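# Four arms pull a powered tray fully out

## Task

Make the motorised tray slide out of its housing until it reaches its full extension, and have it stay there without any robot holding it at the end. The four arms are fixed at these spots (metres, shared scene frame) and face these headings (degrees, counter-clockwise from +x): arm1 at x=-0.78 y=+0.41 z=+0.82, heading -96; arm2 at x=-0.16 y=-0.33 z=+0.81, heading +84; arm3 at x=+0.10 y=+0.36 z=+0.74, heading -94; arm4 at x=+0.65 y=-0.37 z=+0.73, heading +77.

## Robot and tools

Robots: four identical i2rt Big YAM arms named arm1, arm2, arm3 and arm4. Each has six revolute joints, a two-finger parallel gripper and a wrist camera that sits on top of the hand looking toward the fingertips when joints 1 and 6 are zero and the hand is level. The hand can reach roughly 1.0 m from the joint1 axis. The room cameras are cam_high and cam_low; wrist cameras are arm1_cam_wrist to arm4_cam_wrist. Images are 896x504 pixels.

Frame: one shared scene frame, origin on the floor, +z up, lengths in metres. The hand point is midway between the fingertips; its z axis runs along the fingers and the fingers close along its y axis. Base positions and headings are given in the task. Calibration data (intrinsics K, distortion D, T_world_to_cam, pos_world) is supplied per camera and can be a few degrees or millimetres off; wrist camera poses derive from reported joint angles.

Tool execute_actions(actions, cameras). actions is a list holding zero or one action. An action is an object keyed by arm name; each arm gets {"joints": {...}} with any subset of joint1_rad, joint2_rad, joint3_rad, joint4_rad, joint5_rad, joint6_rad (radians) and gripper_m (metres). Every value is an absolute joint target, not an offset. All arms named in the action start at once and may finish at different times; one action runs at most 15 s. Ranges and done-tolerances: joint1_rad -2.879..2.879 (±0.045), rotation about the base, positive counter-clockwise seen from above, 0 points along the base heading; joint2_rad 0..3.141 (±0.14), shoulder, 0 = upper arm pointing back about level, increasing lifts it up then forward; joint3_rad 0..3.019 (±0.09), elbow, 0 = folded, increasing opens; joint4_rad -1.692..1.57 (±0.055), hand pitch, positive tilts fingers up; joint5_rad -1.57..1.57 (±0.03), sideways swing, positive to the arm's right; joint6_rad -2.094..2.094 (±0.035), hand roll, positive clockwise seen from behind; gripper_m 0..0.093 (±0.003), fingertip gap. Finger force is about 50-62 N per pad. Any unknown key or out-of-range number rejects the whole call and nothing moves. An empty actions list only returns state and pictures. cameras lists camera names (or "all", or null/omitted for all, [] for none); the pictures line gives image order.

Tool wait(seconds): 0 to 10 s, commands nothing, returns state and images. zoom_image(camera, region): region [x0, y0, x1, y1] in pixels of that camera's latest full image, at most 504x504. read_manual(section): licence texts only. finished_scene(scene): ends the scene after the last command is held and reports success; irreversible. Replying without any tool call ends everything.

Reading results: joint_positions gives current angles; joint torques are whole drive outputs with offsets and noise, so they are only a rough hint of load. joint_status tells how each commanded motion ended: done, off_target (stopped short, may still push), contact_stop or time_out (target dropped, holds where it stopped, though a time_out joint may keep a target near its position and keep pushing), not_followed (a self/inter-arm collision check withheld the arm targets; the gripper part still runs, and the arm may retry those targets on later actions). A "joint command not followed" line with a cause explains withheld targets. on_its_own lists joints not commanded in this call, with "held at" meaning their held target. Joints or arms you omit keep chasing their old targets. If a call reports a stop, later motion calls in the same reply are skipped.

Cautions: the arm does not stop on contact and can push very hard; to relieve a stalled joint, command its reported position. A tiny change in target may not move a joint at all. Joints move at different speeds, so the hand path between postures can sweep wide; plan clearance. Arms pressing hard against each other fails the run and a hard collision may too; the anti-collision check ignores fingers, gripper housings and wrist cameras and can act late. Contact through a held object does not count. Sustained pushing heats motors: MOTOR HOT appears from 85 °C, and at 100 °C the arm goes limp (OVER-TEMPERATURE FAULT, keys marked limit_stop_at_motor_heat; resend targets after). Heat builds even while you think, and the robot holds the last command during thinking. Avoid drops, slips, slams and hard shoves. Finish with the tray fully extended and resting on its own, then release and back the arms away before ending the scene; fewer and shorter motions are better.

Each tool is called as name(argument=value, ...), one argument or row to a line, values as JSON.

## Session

execute_actions(
  actions=[],
)

Scene clock: 0.00 s.
Joint torques (N m, as the arm reports them, + toward a larger angle): no reading
arm1.joint_positions: joint1_rad=+0.343 joint2_rad=+0.298 joint3_rad=+1.509 joint4_rad=-1.189 joint5_rad=-0.306 joint6_rad=-0.003 gripper_m=+0.094
arm1.joint_status: not commanded
arm1.hand: x=-0.7244 y=+0.3766 z=+1.4909 quat_wxyz=(-0.623, -0.342, -0.607, +0.355) (m; scene frame)
arm2.joint_positions: joint1_rad=+0.048 joint2_rad=+0.279 joint3_rad=+1.681 joint4_rad=-1.278 joint5_rad=-0.287 joint6_rad=+0.558 gripper_m=+0.094
arm2.joint_status: not commanded
arm2.hand: x=-0.2188 y=-0.3484 z=+1.5131 quat_wxyz=(-0.299, +0.400, -0.530, -0.686) (m; scene frame)
arm3.joint_positions: joint1_rad=+0.652 joint2_rad=+0.412 joint3_rad=+1.619 joint4_rad=-1.310 joint5_rad=+0.298 joint6_rad=+0.629 gripper_m=+0.094
arm3.joint_status: not commanded
arm3.hand: x=+0.0893 y=+0.2641 z=+1.4139 quat_wxyz=(-0.631, -0.605, -0.433, +0.220) (m; scene frame)
arm4.joint_positions: joint1_rad=-0.123 joint2_rad=+0.602 joint3_rad=+1.428 joint4_rad=-1.437 joint5_rad=-0.020 joint6_rad=-0.412 gripper_m=+0.094
arm4.joint_status: not commanded
arm4.hand: x=+0.7211 y=-0.1695 z=+1.2731 quat_wxyz=(-0.420, +0.650, -0.606, -0.185) (m; scene frame)
pictures: arm1_cam_wrist, arm2_cam_wrist, arm3_cam_wrist, arm4_cam_wrist, cam_high, cam_low
camera_calibration (this result's frames):
arm1_cam_wrist: T_world_to_cam=[[-0.852478, -0.522724, 0.00637558, -0.431295], [-0.301595, 0.481818, -0.822735, 0.830871], [0.426991, -0.703286, -0.56839, 1.54249], [0, 0, 0, 1]] pos_world=[-0.775714, 0.459037, 1.56307]
arm2_cam_wrist: T_world_to_cam=[[0.839942, 0.247623, -0.482888, 0.998774], [-0.268816, -0.583135, -0.766611, 0.902307], [-0.471419, 0.773716, -0.423234, 0.934509], [0, 0, 0, 1]] pos_world=[-0.155812, -0.444198, 1.56953]
arm3_cam_wrist: T_world_to_cam=[[-0.800393, -0.173354, -0.573863, 0.925397], [0.260207, 0.76193, -0.593089, 0.615215], [0.540058, -0.624028, -0.564736, 1.04282], [0, 0, 0, 1]] pos_world=[0.017414, 0.34242, 1.48485]
arm4_cam_wrist: T_world_to_cam=[[0.939508, -0.0942185, 0.329314, -1.11461], [-0.00458799, -0.9648, -0.262945, 0.180296], [0.342496, 0.245528, -0.906869, 1.0737], [0, 0, 0, 1]] pos_world=[0.680279, -0.194691, 1.38817]
Images, in order (width x height): arm1_cam_wrist 896x504, arm2_cam_wrist 896x504, arm3_cam_wrist 896x504, arm4_cam_wrist 896x504, cam_high 896x504, cam_low 896x504.

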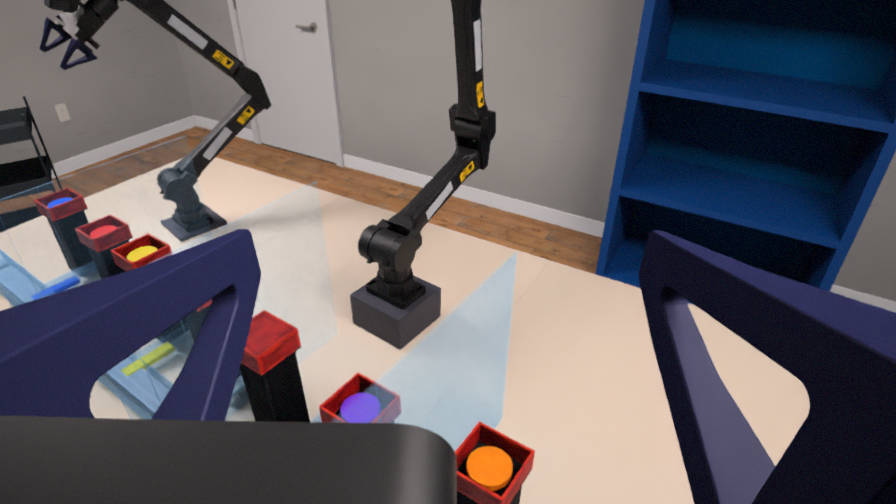

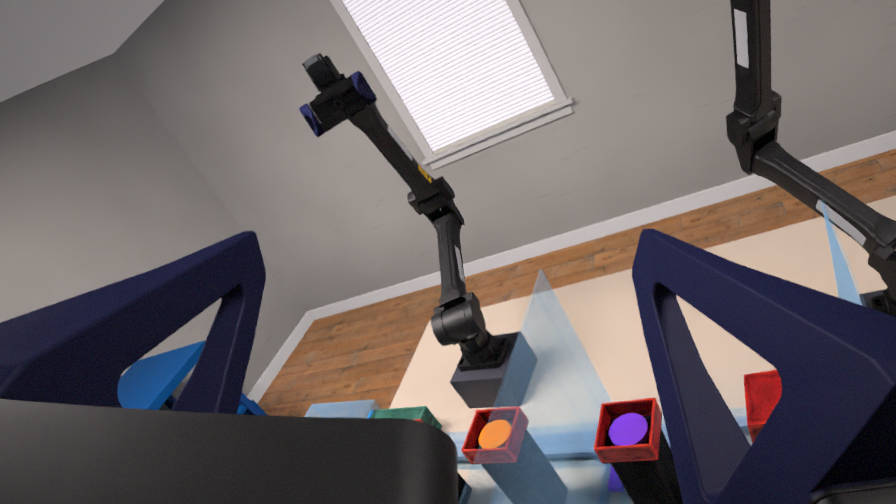

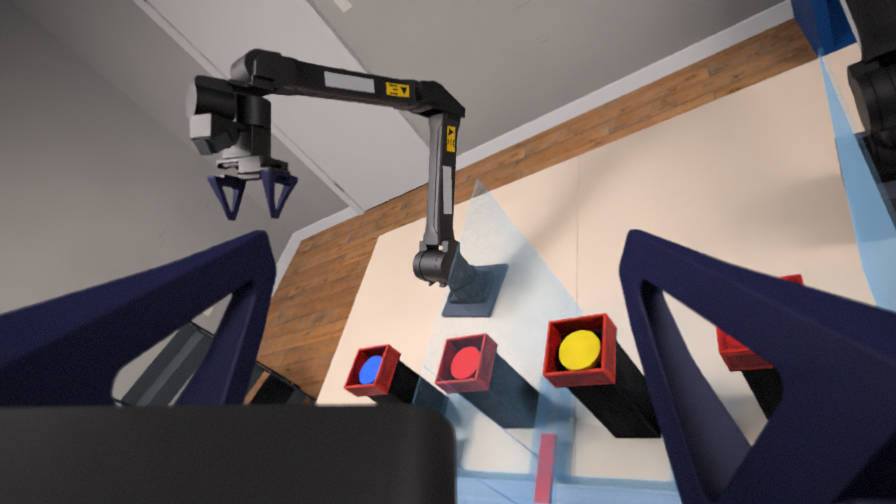

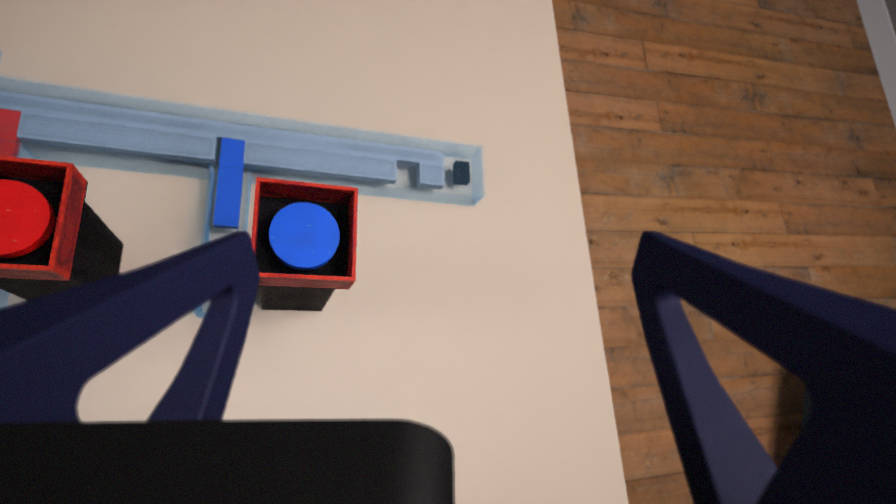

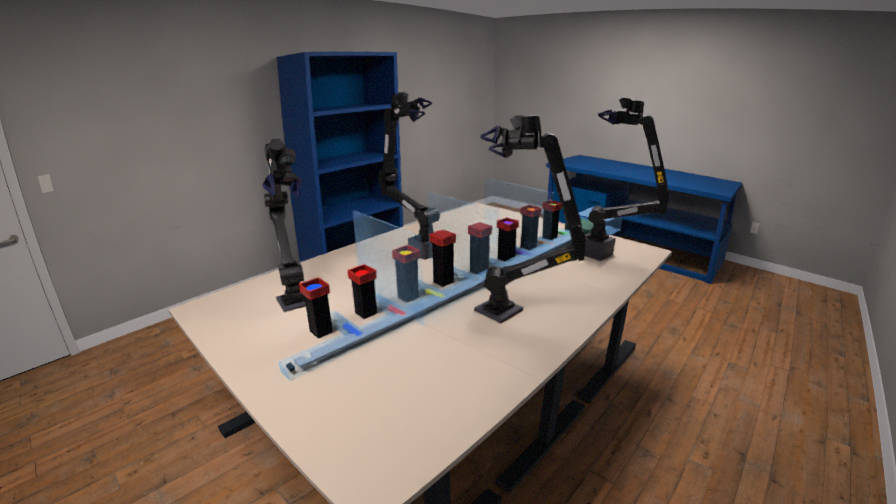

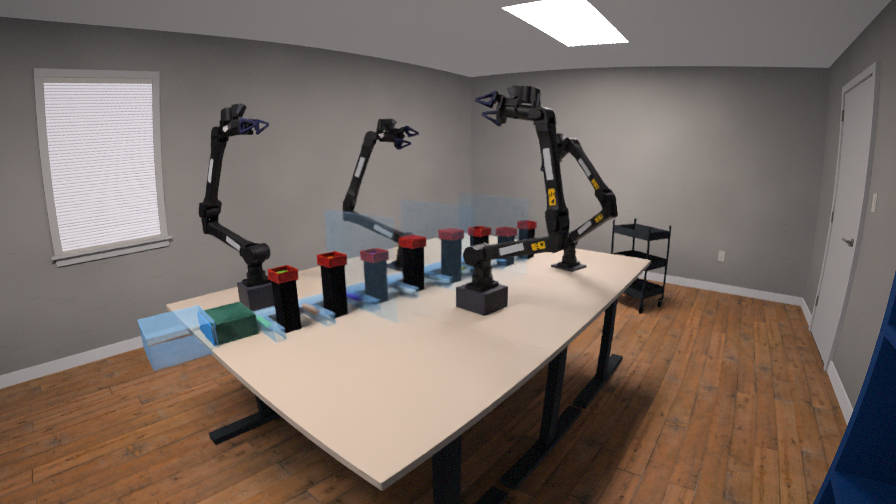

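zoom_image(
  camera="cam_high",
  region=[260, 180, 640, 390],
)

zoom_image(
  camera="cam_low",
  region=[120, 200, 600, 380],
)

Region (260, 180, 640, 390) of cam_high's 896x504 image, scaled by 1.326, with more detail than that image has; it fills the top 279 rows of this view, and the rest is white.

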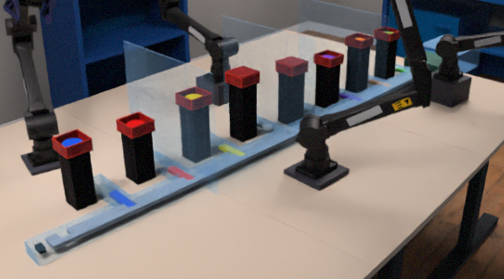

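Region (120, 200, 600, 380) of cam_low's 896x504 image, scaled by 1.050, with more detail than that image has; it fills the top 189 rows of this view, and the rest is white.

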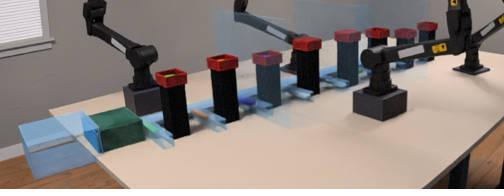

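execute_actions(
  actions=[
    {"arm1": {"joints": {"joint1_rad": 0.0667, "joint2_rad": 1.7361, "joint3_rad": 1.58, "joint4_rad": -1.3678, "joint5_rad": 0, "joint6_rad": -0.038, "gripper_m": 0}}, "arm2": {"joints": {"joint1_rad": 0.7847, "joint2_rad": 1.1291, "joint3_rad": 0.97, "joint4_rad": -1.3703, "joint5_rad": 0, "joint6_rad": 0.68, "gripper_m": 0}}, "arm3": {"joints": {"joint1_rad": 0.50, "joint2_rad": 1.5286, "joint3_rad": 1.53, "joint4_rad": -1.5293, "joint5_rad": 0, "joint6_rad": 0.43, "gripper_m": 0}}, "arm4": {"joints": {"joint1_rad": 0.0115, "joint2_rad": 1.1935, "joint3_rad": 1.24, "joint4_rad": -1.5663, "joint5_rad": 0, "joint6_rad": -0.215, "gripper_m": 0}}},
  ],
)

Scene clock: 4.03 s.
Joint torques (N m, as the arm reports them, + toward a larger angle): arm1=[  0.3  -13.77   8.43   0.58   0.22  -0.15] | arm2=[-0.15 -7.87 11.62 -0.19  0.07  0.21] | arm3=[ -1.86 -15.85  12.04   0.04  -0.15  -0.23] | arm4=[ 0.84 -9.02 10.55 -0.43  0.02  0.07]
arm1.joint_positions: joint1_rad=+0.071 joint2_rad=+1.737 joint3_rad=+1.565 joint4_rad=-1.359 joint5_rad=-0.005 joint6_rad=-0.029 gripper_m=+0.001
arm1.joint_status: all done
arm1.hand: x=-0.8041 y=-0.1236 z=+1.0049 quat_wxyz=(-0.019, -0.711, -0.703, +0.012) (m; scene frame)
arm2.joint_positions: joint1_rad=+0.777 joint2_rad=+1.126 joint3_rad=+0.947 joint4_rad=-1.358 joint5_rad=-0.002 joint6_rad=+0.670 gripper_m=+0.000
arm2.joint_status: all done
arm2.hand: x=-0.3547 y=-0.0898 z=+0.9943 quat_wxyz=(-0.005, +0.709, -0.705, -0.014) (m; scene frame)
arm3.joint_positions: joint1_rad=+0.507 joint2_rad=+1.526 joint3_rad=+1.511 joint4_rad=-1.517 joint5_rad=+0.003 joint6_rad=+0.442 gripper_m=+0.001
arm3.joint_status: all done
arm3.hand: x=+0.2914 y=-0.0604 z=+0.9954 quat_wxyz=(-0.017, -0.708, -0.706, -0.001) (m; scene frame)
arm4.joint_positions: joint1_rad=+0.008 joint2_rad=+1.204 joint3_rad=+1.229 joint4_rad=-1.554 joint5_rad=-0.003 joint6_rad=-0.226 gripper_m=+0.000
arm4.joint_status: all done
arm4.hand: x=+0.7286 y=-0.0352 z=+1.0035 quat_wxyz=(-0.015, +0.707, -0.707, -0.008) (m; scene frame)
pictures: arm1_cam_wrist, arm2_cam_wrist, arm3_cam_wrist, arm4_cam_wrist, cam_high, cam_low
camera_calibration (this result's frames):
arm1_cam_wrist: T_world_to_cam=[[-0.999736, 0.00905801, -0.0211189, -0.782703], [-0.00417972, 0.832025, 0.554722, -0.453793], [0.0225961, 0.554664, -0.831768, 1.04347], [0, 0, 0, 1]] pos_world=[-0.807972, -0.194118, 1.10312]
arm2_cam_wrist: T_world_to_cam=[[0.999933, 0.0115777, -0.000159853, 0.353928], [0.00960764, -0.82192, 0.569522, -0.632377], [0.00646238, -0.569485, -0.821976, 0.896112], [0, 0, 0, 1]] pos_world=[-0.35362, -0.013538, 1.09679]
arm3_cam_wrist: T_world_to_cam=[[-0.999585, 0.0043577, -0.0284877, 0.316688], [-0.0127033, 0.820663, 0.571271, -0.514303], [0.0258682, 0.571396, -0.820267, 0.971221], [0, 0, 0, 1]] pos_world=[0.284899, -0.134263, 1.09949]
arm4_cam_wrist: T_world_to_cam=[[0.999783, 0.0018825, 0.0207456, -0.751183], [-0.0101563, -0.825463, 0.564365, -0.582209], [0.0181871, -0.564453, -0.825264, 0.919627], [0, 0, 0, 1]] pos_world=[0.728381, 0.0399087, 1.1031]
Images, in order (width x height): arm1_cam_wrist 896x504, arm2_cam_wrist 896x504, arm3_cam_wrist 896x504, arm4_cam_wrist 896x504, cam_high 896x504, cam_low 896x504.

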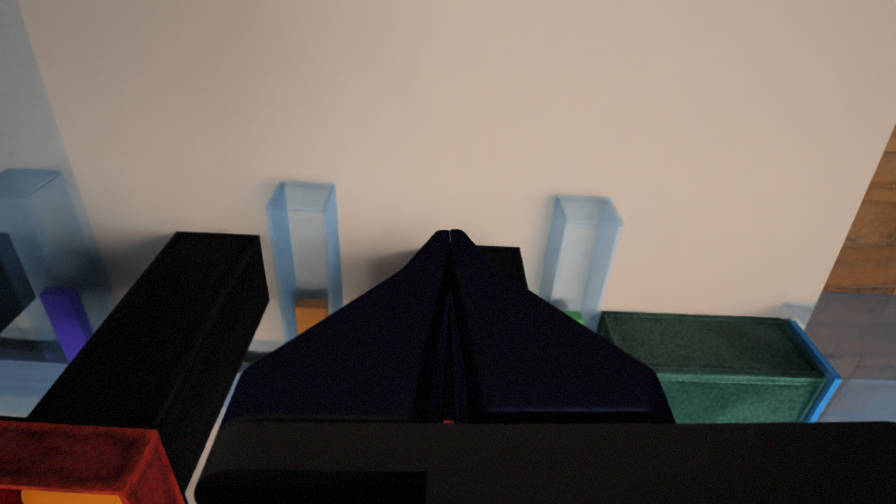

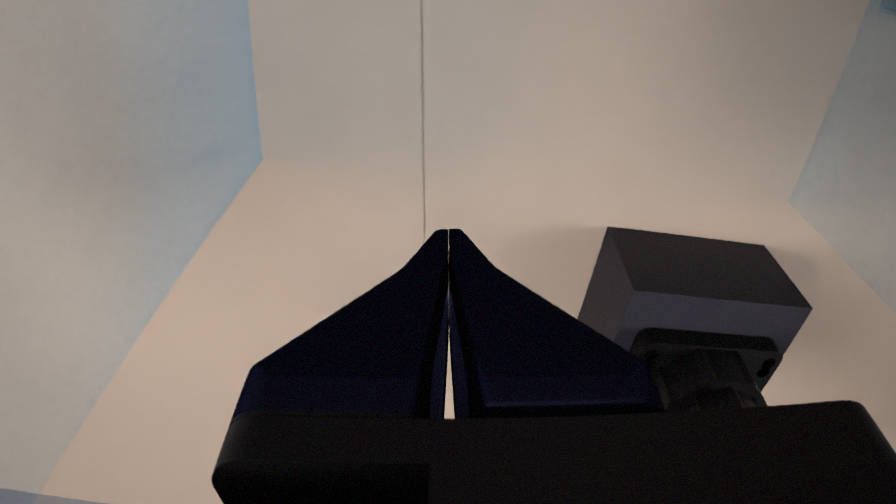

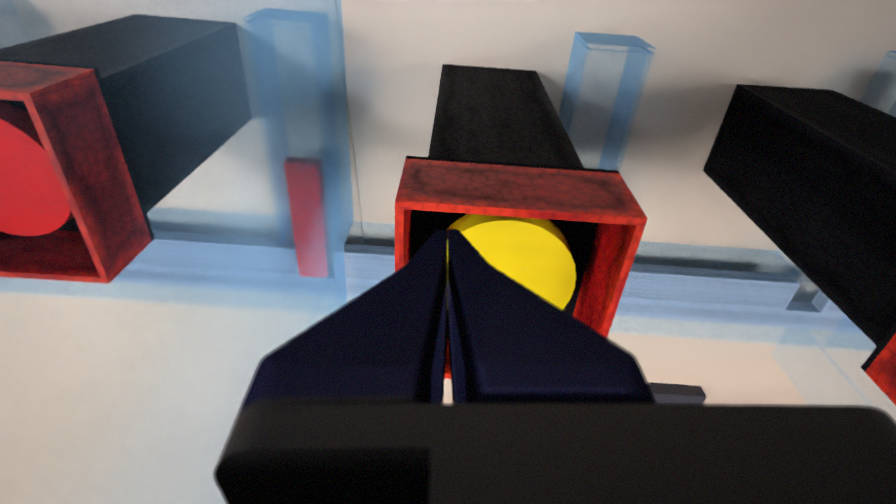

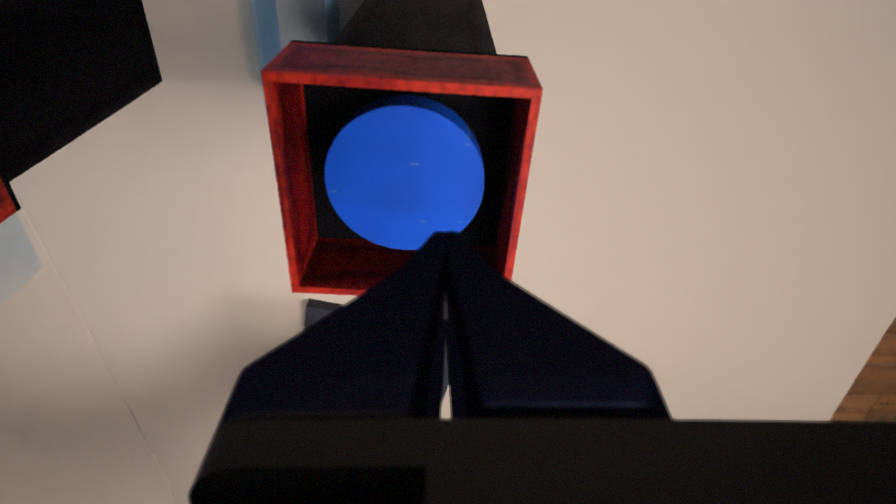

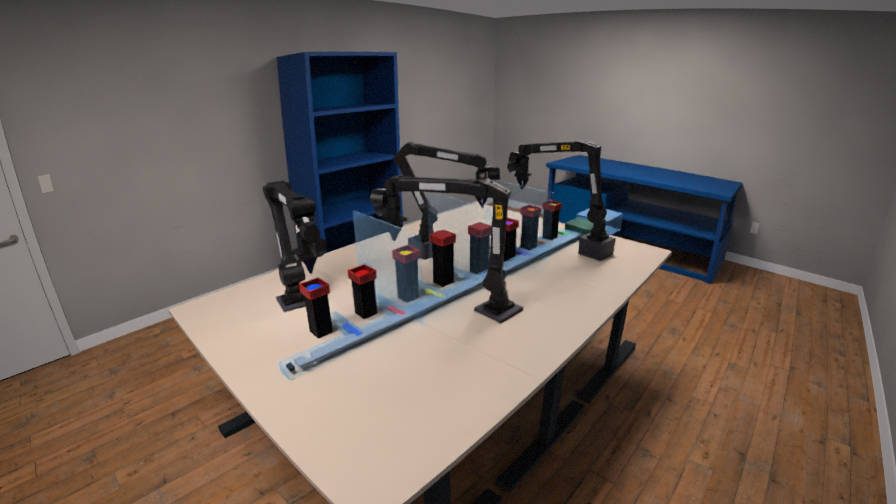

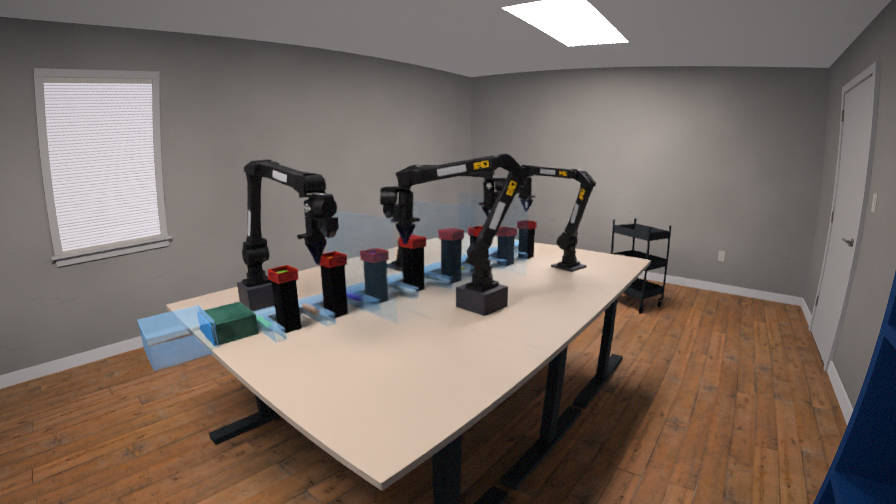

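execute_actions(
  actions=[
    {"arm1": {"joints": {"joint1_rad": -0.035, "joint2_rad": 1.3083, "joint3_rad": 1.07, "joint4_rad": -1.3113, "joint6_rad": -0.14}}, "arm2": {"joints": {"joint1_rad": 0.6723, "joint2_rad": 1.4343, "joint3_rad": 1.22, "joint4_rad": -1.3355, "joint6_rad": 0.567}}, "arm3": {"joints": {"joint1_rad": 0.522, "joint2_rad": 1.3676, "joint3_rad": 1.335, "joint4_rad": -1.5204, "joint6_rad": 0.452}}, "arm4": {"joints": {"joint1_rad": 0.044, "joint2_rad": 1.2224, "joint3_rad": 1.0011, "joint4_rad": -1.3495}}},
  ],
  cameras=["arm1_cam_wrist", "arm2_cam_wrist", "arm3_cam_wrist", "arm4_cam_wrist"],
)

Scene clock: 8.07 s.
Joint torques (N m, as the arm reports them, + toward a larger angle): arm1=[ 0.9  -6.49  7.41  1.04  0.1  -0.16] | arm2=[ -0.65 -12.77  12.34   0.55   0.07  -0.01] | arm3=[ -0.09 -12.57  10.32   0.4   -0.15  -0.05] | arm4=[ 0.73 -6.28  7.25  0.9   0.    0.06]
arm1.joint_positions: joint1_rad=-0.039 joint2_rad=+1.301 joint3_rad=+1.069 joint4_rad=-1.315 joint5_rad=-0.002 joint6_rad=-0.132 gripper_m=+0.001
arm1.joint_status: all done
arm1.hand: x=-0.8375 y=+0.0539 z=+1.0020 quat_wxyz=(-0.011, -0.713, -0.701, +0.008) (m; scene frame)
arm2.joint_positions: joint1_rad=+0.678 joint2_rad=+1.428 joint3_rad=+1.183 joint4_rad=-1.343 joint5_rad=-0.002 joint6_rad=+0.577 gripper_m=+0.000
arm2.joint_status: all done
arm2.hand: x=-0.3827 y=+0.0094 z=+0.9829 quat_wxyz=(-0.001, +0.706, -0.708, +0.011) (m; scene frame)
arm3.joint_positions: joint1_rad=+0.510 joint2_rad=+1.363 joint3_rad=+1.336 joint4_rad=-1.517 joint5_rad=+0.003 joint6_rad=+0.442 gripper_m=+0.001
arm3.joint_status: all done
arm3.hand: x=+0.2644 y=-0.0006 z=+0.9942 quat_wxyz=(-0.011, -0.707, -0.707, -0.003) (m; scene frame)
arm4.joint_positions: joint1_rad=+0.041 joint2_rad=+1.209 joint3_rad=+1.026 joint4_rad=-1.375 joint5_rad=-0.002 joint6_rad=-0.225 gripper_m=+0.000
arm4.joint_status: all done
arm4.hand: x=+0.7157 y=-0.0451 z=+0.9244 quat_wxyz=(-0.003, +0.718, -0.696, +0.000) (m; scene frame)
pictures: arm1_cam_wrist, arm2_cam_wrist, arm3_cam_wrist, arm4_cam_wrist
camera_calibration (this result's frames):
arm1_cam_wrist: T_world_to_cam=[[-0.999723, 0.0170513, -0.0161972, -0.823081], [0.00481229, 0.82246, 0.568803, -0.60615], [0.0230204, 0.568568, -0.822314, 0.933498], [0, 0, 0, 1]] pos_world=[-0.841426, -0.0181892, 1.09908]
arm2_cam_wrist: T_world_to_cam=[[0.99954, 0.00528558, 0.0298701, 0.351224], [-0.013785, -0.798004, 0.602494, -0.585717], [0.027021, -0.602629, -0.797564, 0.927592], [0, 0, 0, 1]] pos_world=[-0.384201, 0.0897324, 1.08221]
arm3_cam_wrist: T_world_to_cam=[[-0.99973, 0.00216902, -0.0231231, 0.284093], [-0.0116632, 0.814087, 0.580625, -0.572594], [0.0200836, 0.580739, -0.813842, 0.931951], [0, 0, 0, 1]] pos_world=[0.258622, -0.0756943, 1.09749]
arm4_cam_wrist: T_world_to_cam=[[0.999283, 0.0350345, 0.0143835, -0.728813], [0.0198609, -0.808156, 0.588634, -0.589045], [0.0322467, -0.587926, -0.808272, 0.822124], [0, 0, 0, 1]] pos_world=[0.713478, 0.0328418, 1.02171]
Images, in order (width x height): arm1_cam_wrist 896x504, arm2_cam_wrist 896x504, arm3_cam_wrist 896x504, arm4_cam_wrist 896x504.

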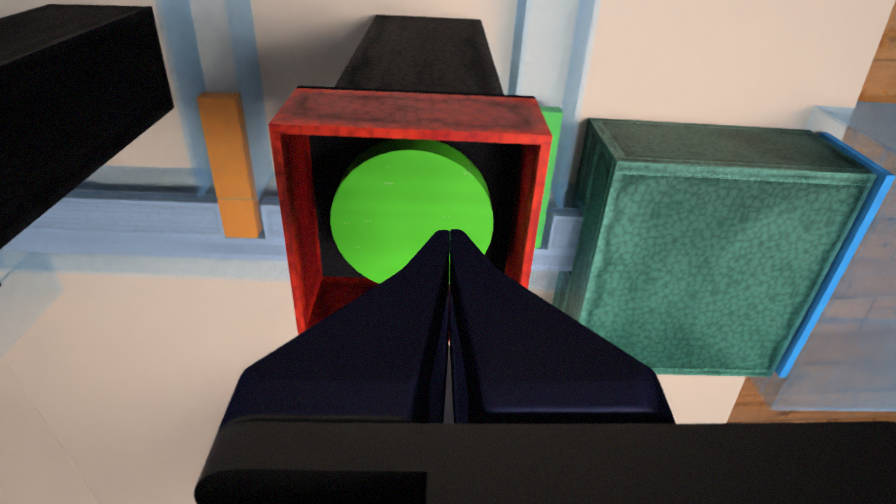

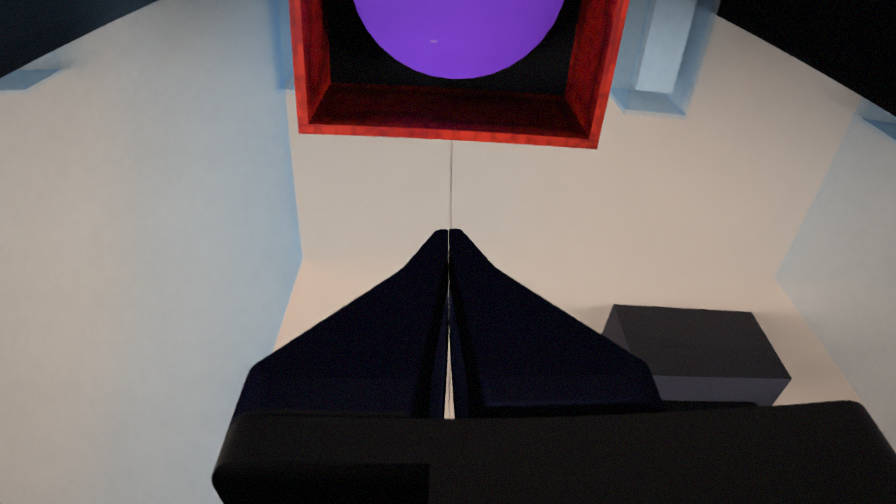

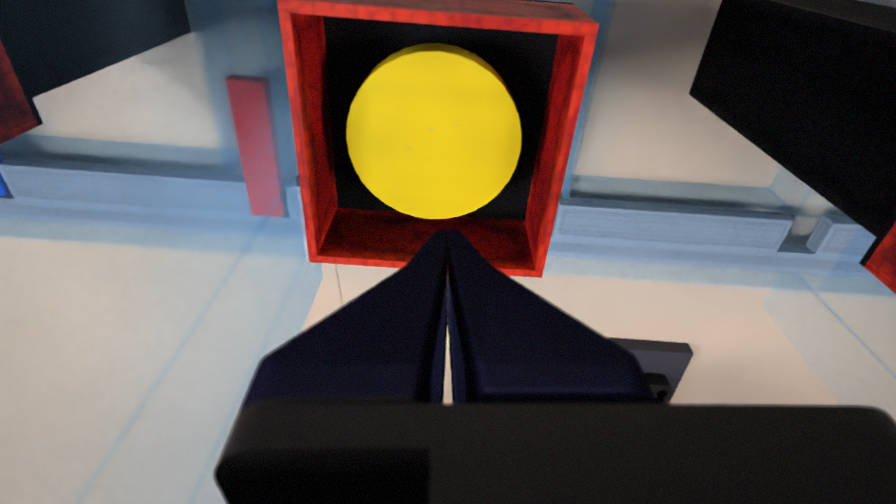

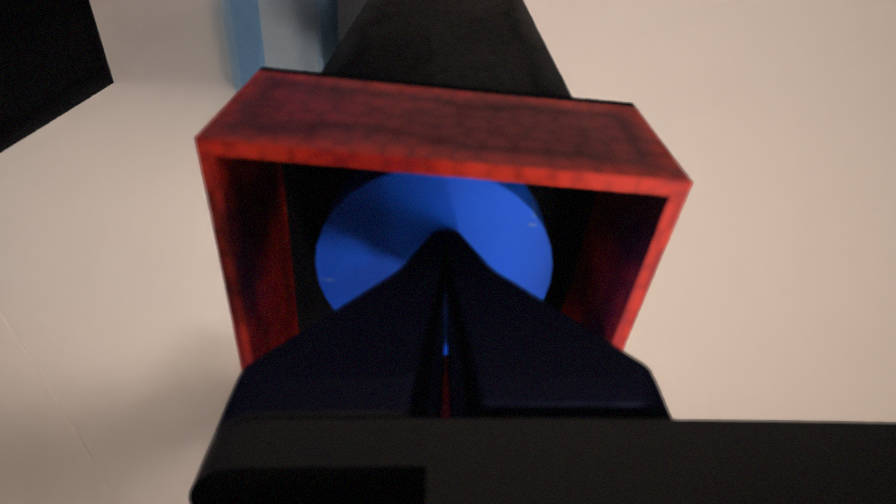

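execute_actions(
  actions=[
    {"arm1": {"joints": {"joint1_rad": -0.015, "joint2_rad": 1.308, "joint3_rad": 0.8231, "joint4_rad": -1.0859}}, "arm2": {"joints": {"joint1_rad": 0.59, "joint2_rad": 1.5774, "joint3_rad": 1.39, "joint4_rad": -1.3521, "joint6_rad": 0.49}}, "arm3": {"joints": {"joint2_rad": 1.4137, "joint3_rad": 1.1507, "joint4_rad": -1.3078}}},
  ],
  cameras=["arm1_cam_wrist", "arm2_cam_wrist", "arm3_cam_wrist", "cam_high"],
)

Scene clock: 10.27 s.
Joint torques (N m, as the arm reports them, + toward a larger angle): arm1=[ 0.9  -4.6   4.84  1.7   0.1  -0.16] | arm2=[ -0.43 -14.73  12.97  -0.1    0.08  -0.01] | arm3=[-0.19 -9.64  7.41  2.01 -0.1  -0.05] | arm4=[ 0.76 -6.28  7.25  0.89  0.    0.06]
arm1.joint_positions: joint1_rad=-0.019 joint2_rad=+1.284 joint3_rad=+0.856 joint4_rad=-1.102 joint5_rad=-0.002 joint6_rad=-0.132 gripper_m=+0.000
arm1.joint_status: all done
arm1.hand: x=-0.8263 y=+0.0790 z=+0.9308 quat_wxyz=(-0.017, -0.706, -0.708, +0.014) (m; scene frame)
arm2.joint_positions: joint1_rad=+0.592 joint2_rad=+1.562 joint3_rad=+1.348 joint4_rad=-1.344 joint5_rad=-0.002 joint6_rad=+0.500 gripper_m=+0.000
arm2.joint_status: all done
arm2.hand: x=-0.3820 y=+0.0810 z=+0.9893 quat_wxyz=(-0.005, +0.703, -0.711, -0.004) (m; scene frame)
arm3.joint_positions: joint1_rad=+0.510 joint2_rad=+1.371 joint3_rad=+1.186 joint4_rad=-1.339 joint5_rad=+0.002 joint6_rad=+0.442 gripper_m=+0.001
arm3.joint_status: all done
arm3.hand: x=+0.2659 y=-0.0010 z=+0.9344 quat_wxyz=(-0.021, -0.707, -0.707, +0.000) (m; scene frame)
arm4.joint_positions: joint1_rad=+0.041 joint2_rad=+1.209 joint3_rad=+1.026 joint4_rad=-1.375 joint5_rad=-0.002 joint6_rad=-0.225 gripper_m=+0.000
arm4.joint_status: not commanded
arm4.hand: x=+0.7157 y=-0.0451 z=+0.9244 quat_wxyz=(-0.003, +0.718, -0.696, +0.000) (m; scene frame)
pictures: arm1_cam_wrist, arm2_cam_wrist, arm3_cam_wrist, cam_high
camera_calibration (this result's frames):
arm1_cam_wrist: T_world_to_cam=[[-0.999897, -0.00367447, -0.0138865, -0.81413], [-0.0107639, 0.831817, 0.554946, -0.586946], [0.00951193, 0.555038, -0.831771, 0.859107], [0, 0, 0, 1]] pos_world=[-0.828536, 0.00840335, 1.029]
arm2_cam_wrist: T_world_to_cam=[[0.999892, -0.00378252, 0.0142048, 0.366227], [-0.0113373, -0.813526, 0.581418, -0.509348], [0.00935675, -0.581516, -0.813481, 0.983149], [0, 0, 0, 1]] pos_world=[-0.381161, 0.158734, 1.09071]
arm3_cam_wrist: T_world_to_cam=[[-0.999475, 0.0019648, -0.0323292, 0.292742], [-0.0166902, 0.824185, 0.566075, -0.522625], [0.0277575, 0.566317, -0.82372, 0.890614], [0, 0, 0, 1]] pos_world=[0.259144, -0.0742055, 1.03893]
Images, in order (width x height): arm1_cam_wrist 896x504, arm2_cam_wrist 896x504, arm3_cam_wrist 896x504, cam_high 896x504.

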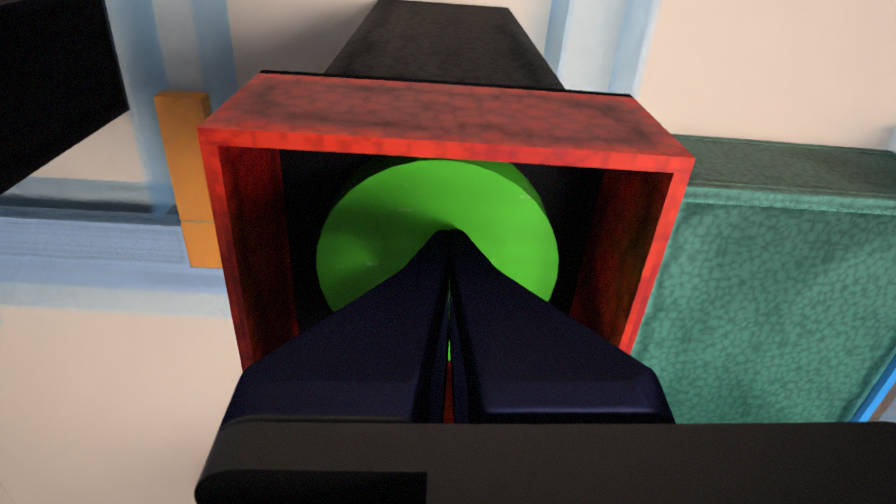

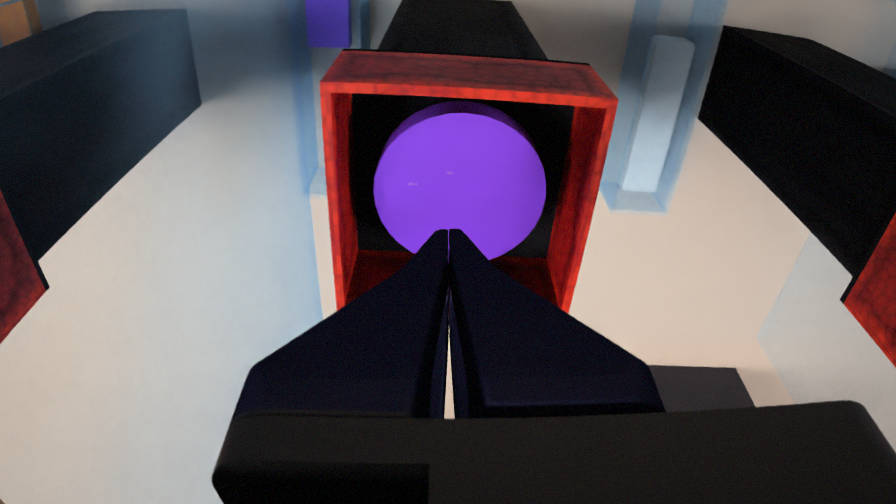

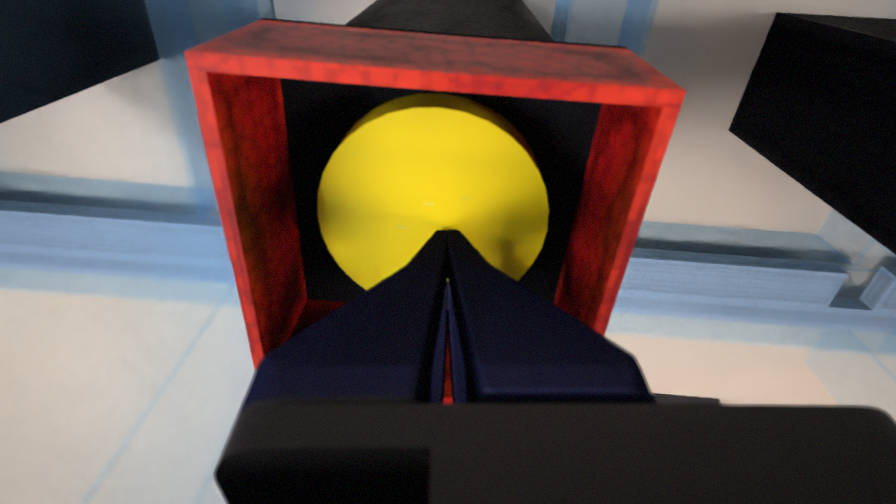

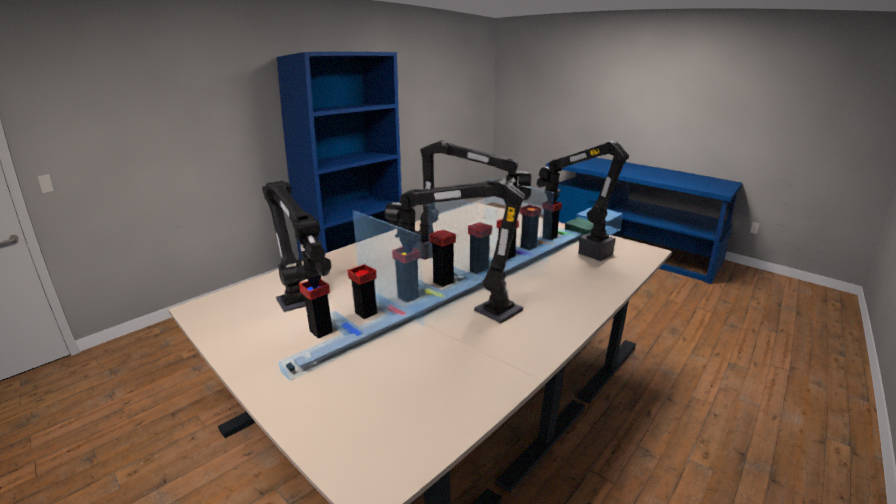

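execute_actions(
  actions=[
    {"arm2": {"joints": {"joint1_rad": 0.60, "joint2_rad": 1.6183, "joint3_rad": 1.187, "joint4_rad": -1.1395}}},
  ],
  cameras=["arm2_cam_wrist", "cam_high"],
)

Scene clock: 11.37 s.
Joint torques (N m, as the arm reports them, + toward a larger angle): arm1=[ 0.73 -4.62  4.77  1.66  0.11 -0.15] | arm2=[  0.04 -12.95   7.8    1.61   0.1    0.01] | arm3=[-0.1  -9.69  7.45  2.06 -0.11 -0.05] | arm4=[ 0.71 -6.3   7.25  0.89  0.    0.06]
arm1.joint_positions: joint1_rad=-0.019 joint2_rad=+1.284 joint3_rad=+0.856 joint4_rad=-1.102 joint5_rad=-0.002 joint6_rad=-0.132 gripper_m=+0.000
arm1.joint_status: not commanded
arm1.hand: x=-0.8263 y=+0.0790 z=+0.9308 quat_wxyz=(-0.017, -0.706, -0.708, +0.014) (m; scene frame)
arm2.joint_positions: joint1_rad=+0.592 joint2_rad=+1.585 joint3_rad=+1.203 joint4_rad=-1.169 joint5_rad=-0.002 joint6_rad=+0.499 gripper_m=+0.000
arm2.joint_status: all done
arm2.hand: x=-0.3775 y=+0.0738 z=+0.9266 quat_wxyz=(-0.006, +0.703, -0.711, -0.008) (m; scene frame)
arm3.joint_positions: joint1_rad=+0.510 joint2_rad=+1.371 joint3_rad=+1.186 joint4_rad=-1.339 joint5_rad=+0.002 joint6_rad=+0.442 gripper_m=+0.001
arm3.joint_status: not commanded
arm3.hand: x=+0.2659 y=-0.0010 z=+0.9344 quat_wxyz=(-0.021, -0.707, -0.707, +0.000) (m; scene frame)
arm4.joint_positions: joint1_rad=+0.041 joint2_rad=+1.209 joint3_rad=+1.026 joint4_rad=-1.375 joint5_rad=-0.002 joint6_rad=-0.225 gripper_m=+0.000
arm4.joint_status: not commanded
arm4.hand: x=+0.7157 y=-0.0451 z=+0.9244 quat_wxyz=(-0.003, +0.718, -0.696, +0.000) (m; scene frame)
pictures: arm2_cam_wrist, cam_high
camera_calibration (this result's frames):
arm2_cam_wrist: T_world_to_cam=[[0.999937, -0.00303346, 0.0107911, 0.365721], [-0.00869779, -0.817238, 0.576235, -0.472622], [0.00707088, -0.576293, -0.817213, 0.930069], [0, 0, 0, 1]] pos_world=[-0.376385, 0.150856, 1.02846]
Images, in order (width x height): arm2_cam_wrist 896x504, cam_high 896x504.

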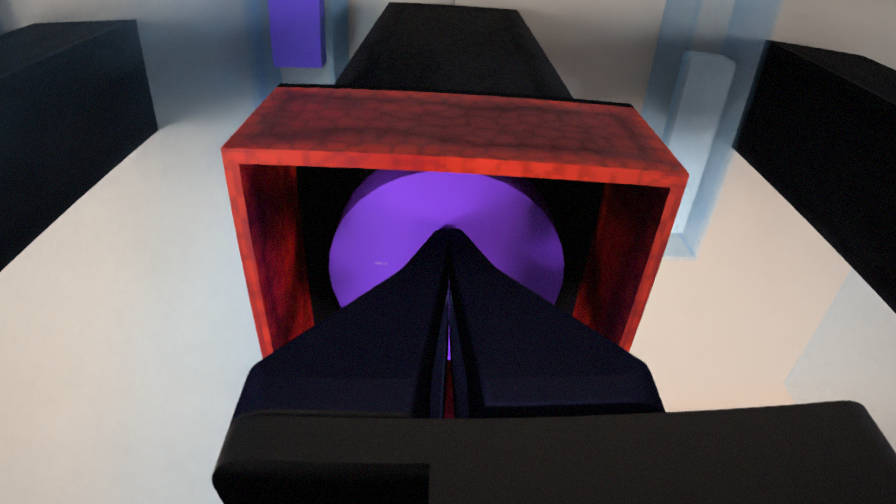

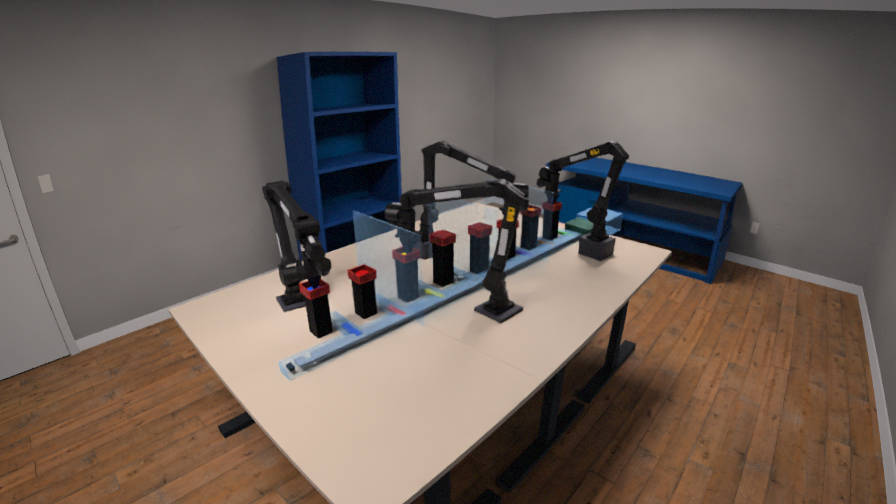

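zoom_image(
  camera="cam_high",
  region=[320, 220, 600, 350],
)

Region (320, 220, 600, 350) of cam_high's 896x504 image, scaled by 1.800, with more detail than that image has; it fills the top 234 rows of this view, and the rest is white.

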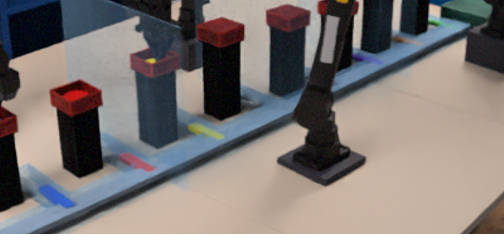

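wait(
  seconds=10,
)

Scene clock: 21.47 s.
Joint torques (N m, as the arm reports them, + toward a larger angle): arm1=[ 0.91 -4.64  4.77  1.68  0.12 -0.14] | arm2=[ -0.07 -13.37   7.83   1.56   0.05  -0.02] | arm3=[-0.08 -9.64  7.43  2.03 -0.11 -0.05] | arm4=[ 0.74 -6.31  7.25  0.9   0.    0.07]
arm1.joint_positions: joint1_rad=-0.019 joint2_rad=+1.284 joint3_rad=+0.856 joint4_rad=-1.102 joint5_rad=-0.002 joint6_rad=-0.132 gripper_m=+0.000
arm1.joint_status: not commanded
arm1.hand: x=-0.8263 y=+0.0790 z=+0.9308 quat_wxyz=(-0.017, -0.706, -0.708, +0.014) (m; scene frame)
arm2.joint_positions: joint1_rad=+0.592 joint2_rad=+1.585 joint3_rad=+1.203 joint4_rad=-1.169 joint5_rad=-0.002 joint6_rad=+0.499 gripper_m=+0.000
arm2.joint_status: all done
arm2.hand: x=-0.3775 y=+0.0738 z=+0.9266 quat_wxyz=(-0.006, +0.703, -0.711, -0.008) (m; scene frame)
arm3.joint_positions: joint1_rad=+0.510 joint2_rad=+1.371 joint3_rad=+1.186 joint4_rad=-1.339 joint5_rad=+0.002 joint6_rad=+0.442 gripper_m=+0.001
arm3.joint_status: not commanded
arm3.hand: x=+0.2659 y=-0.0010 z=+0.9344 quat_wxyz=(-0.021, -0.707, -0.707, +0.000) (m; scene frame)
arm4.joint_positions: joint1_rad=+0.041 joint2_rad=+1.209 joint3_rad=+1.026 joint4_rad=-1.375 joint5_rad=-0.002 joint6_rad=-0.225 gripper_m=+0.000
arm4.joint_status: not commanded
arm4.hand: x=+0.7157 y=-0.0451 z=+0.9244 quat_wxyz=(-0.003, +0.718, -0.696, +0.000) (m; scene frame)
wait: 10.00 s; at rest by 0.17 s
pictures: arm1_cam_wrist, arm2_cam_wrist, arm3_cam_wrist, arm4_cam_wrist, cam_high, cam_low
camera_calibration (this result's frames):
arm1_cam_wrist: T_world_to_cam=[[-0.999897, -0.00367447, -0.0138865, -0.81413], [-0.0107639, 0.831817, 0.554946, -0.586946], [0.00951193, 0.555038, -0.831771, 0.859107], [0, 0, 0, 1]] pos_world=[-0.828536, 0.00840335, 1.029]
arm2_cam_wrist: T_world_to_cam=[[0.999937, -0.00303346, 0.0107911, 0.365721], [-0.00869779, -0.817238, 0.576235, -0.472622], [0.00707088, -0.576293, -0.817213, 0.930069], [0, 0, 0, 1]] pos_world=[-0.376385, 0.150856, 1.02846]
arm3_cam_wrist: T_world_to_cam=[[-0.999475, 0.0019648, -0.0323292, 0.292742], [-0.0166902, 0.824185, 0.566075, -0.522625], [0.0277575, 0.566317, -0.82372, 0.890614], [0, 0, 0, 1]] pos_world=[0.259144, -0.0742055, 1.03893]
arm4_cam_wrist: T_world_to_cam=[[0.999283, 0.0350345, 0.0143835, -0.728813], [0.0198609, -0.808156, 0.588634, -0.589045], [0.0322467, -0.587926, -0.808272, 0.822124], [0, 0, 0, 1]] pos_world=[0.713478, 0.0328418, 1.02171]
Images, in order (width x height): arm1_cam_wrist 896x504, arm2_cam_wrist 896x504, arm3_cam_wrist 896x504, arm4_cam_wrist 896x504, cam_high 896x504, cam_low 896x504.

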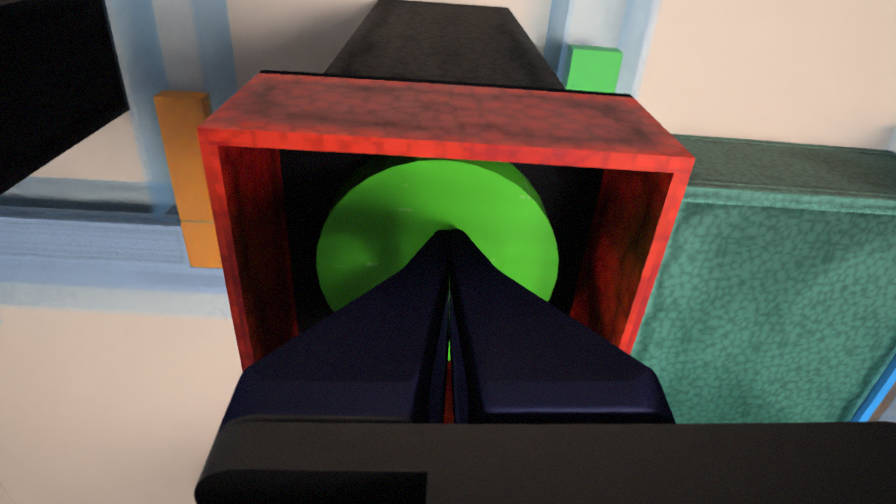

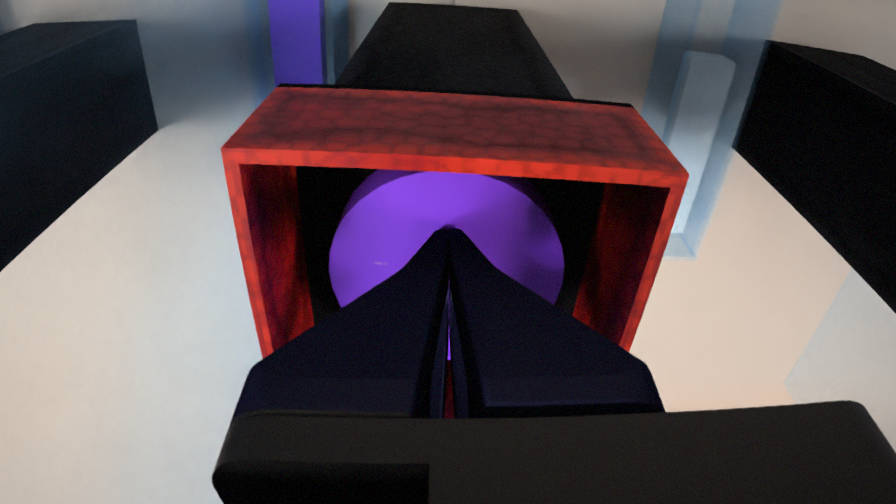

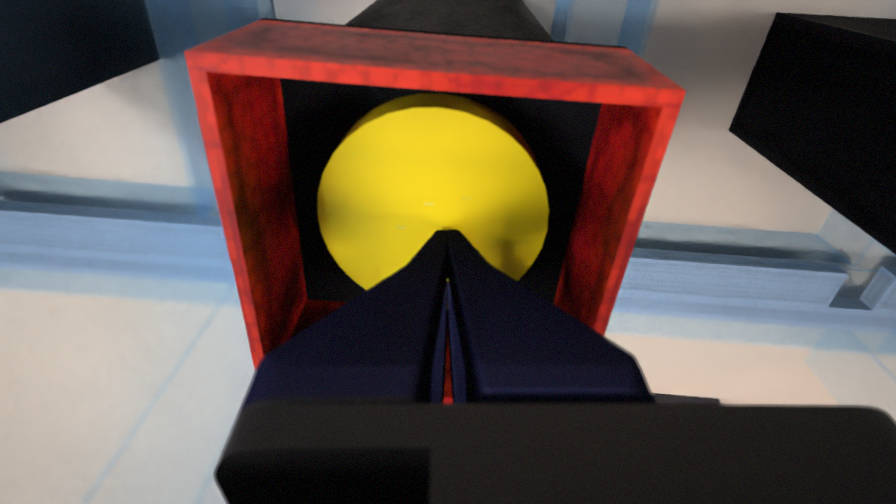

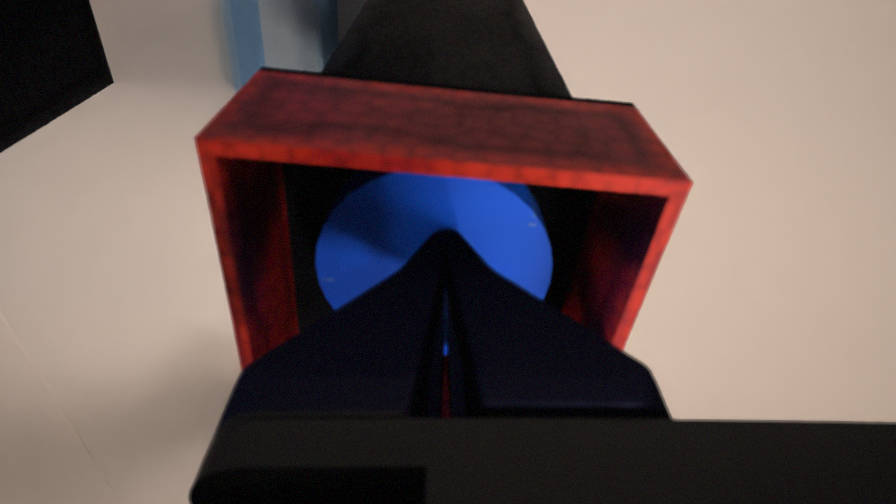

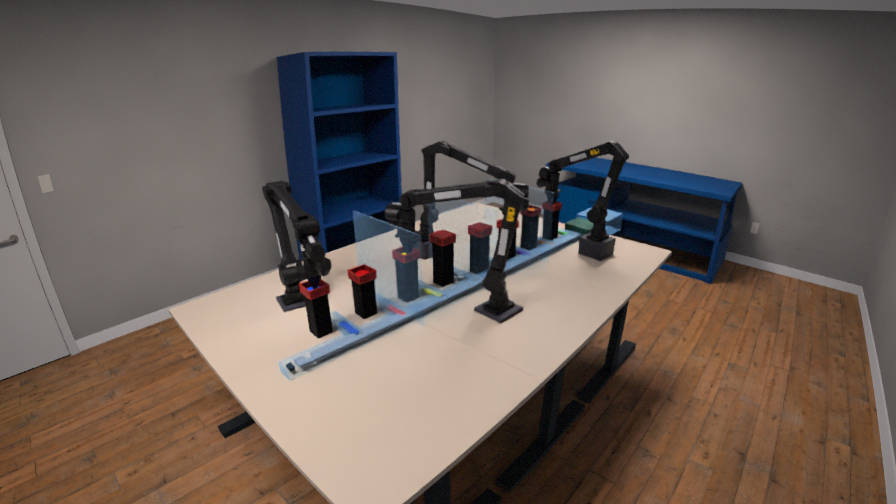

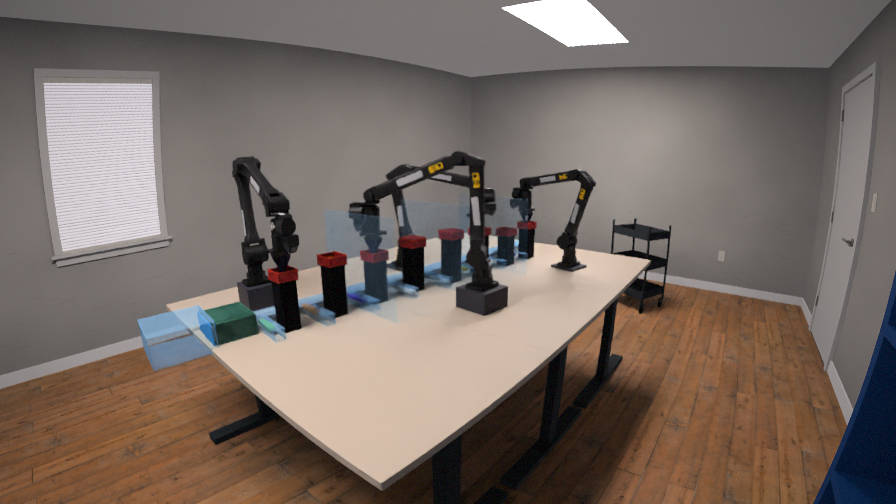

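zoom_image(
  camera="cam_high",
  region=[320, 220, 600, 350],
)

Region (320, 220, 600, 350) of cam_high's 896x504 image, scaled by 1.800, with more detail than that image has; it fills the top 234 rows of this view, and the rest is white.

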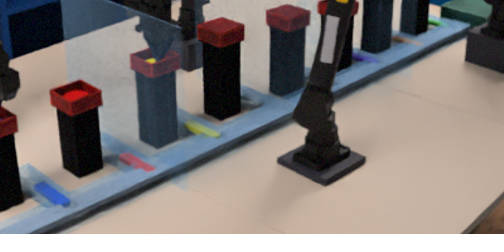

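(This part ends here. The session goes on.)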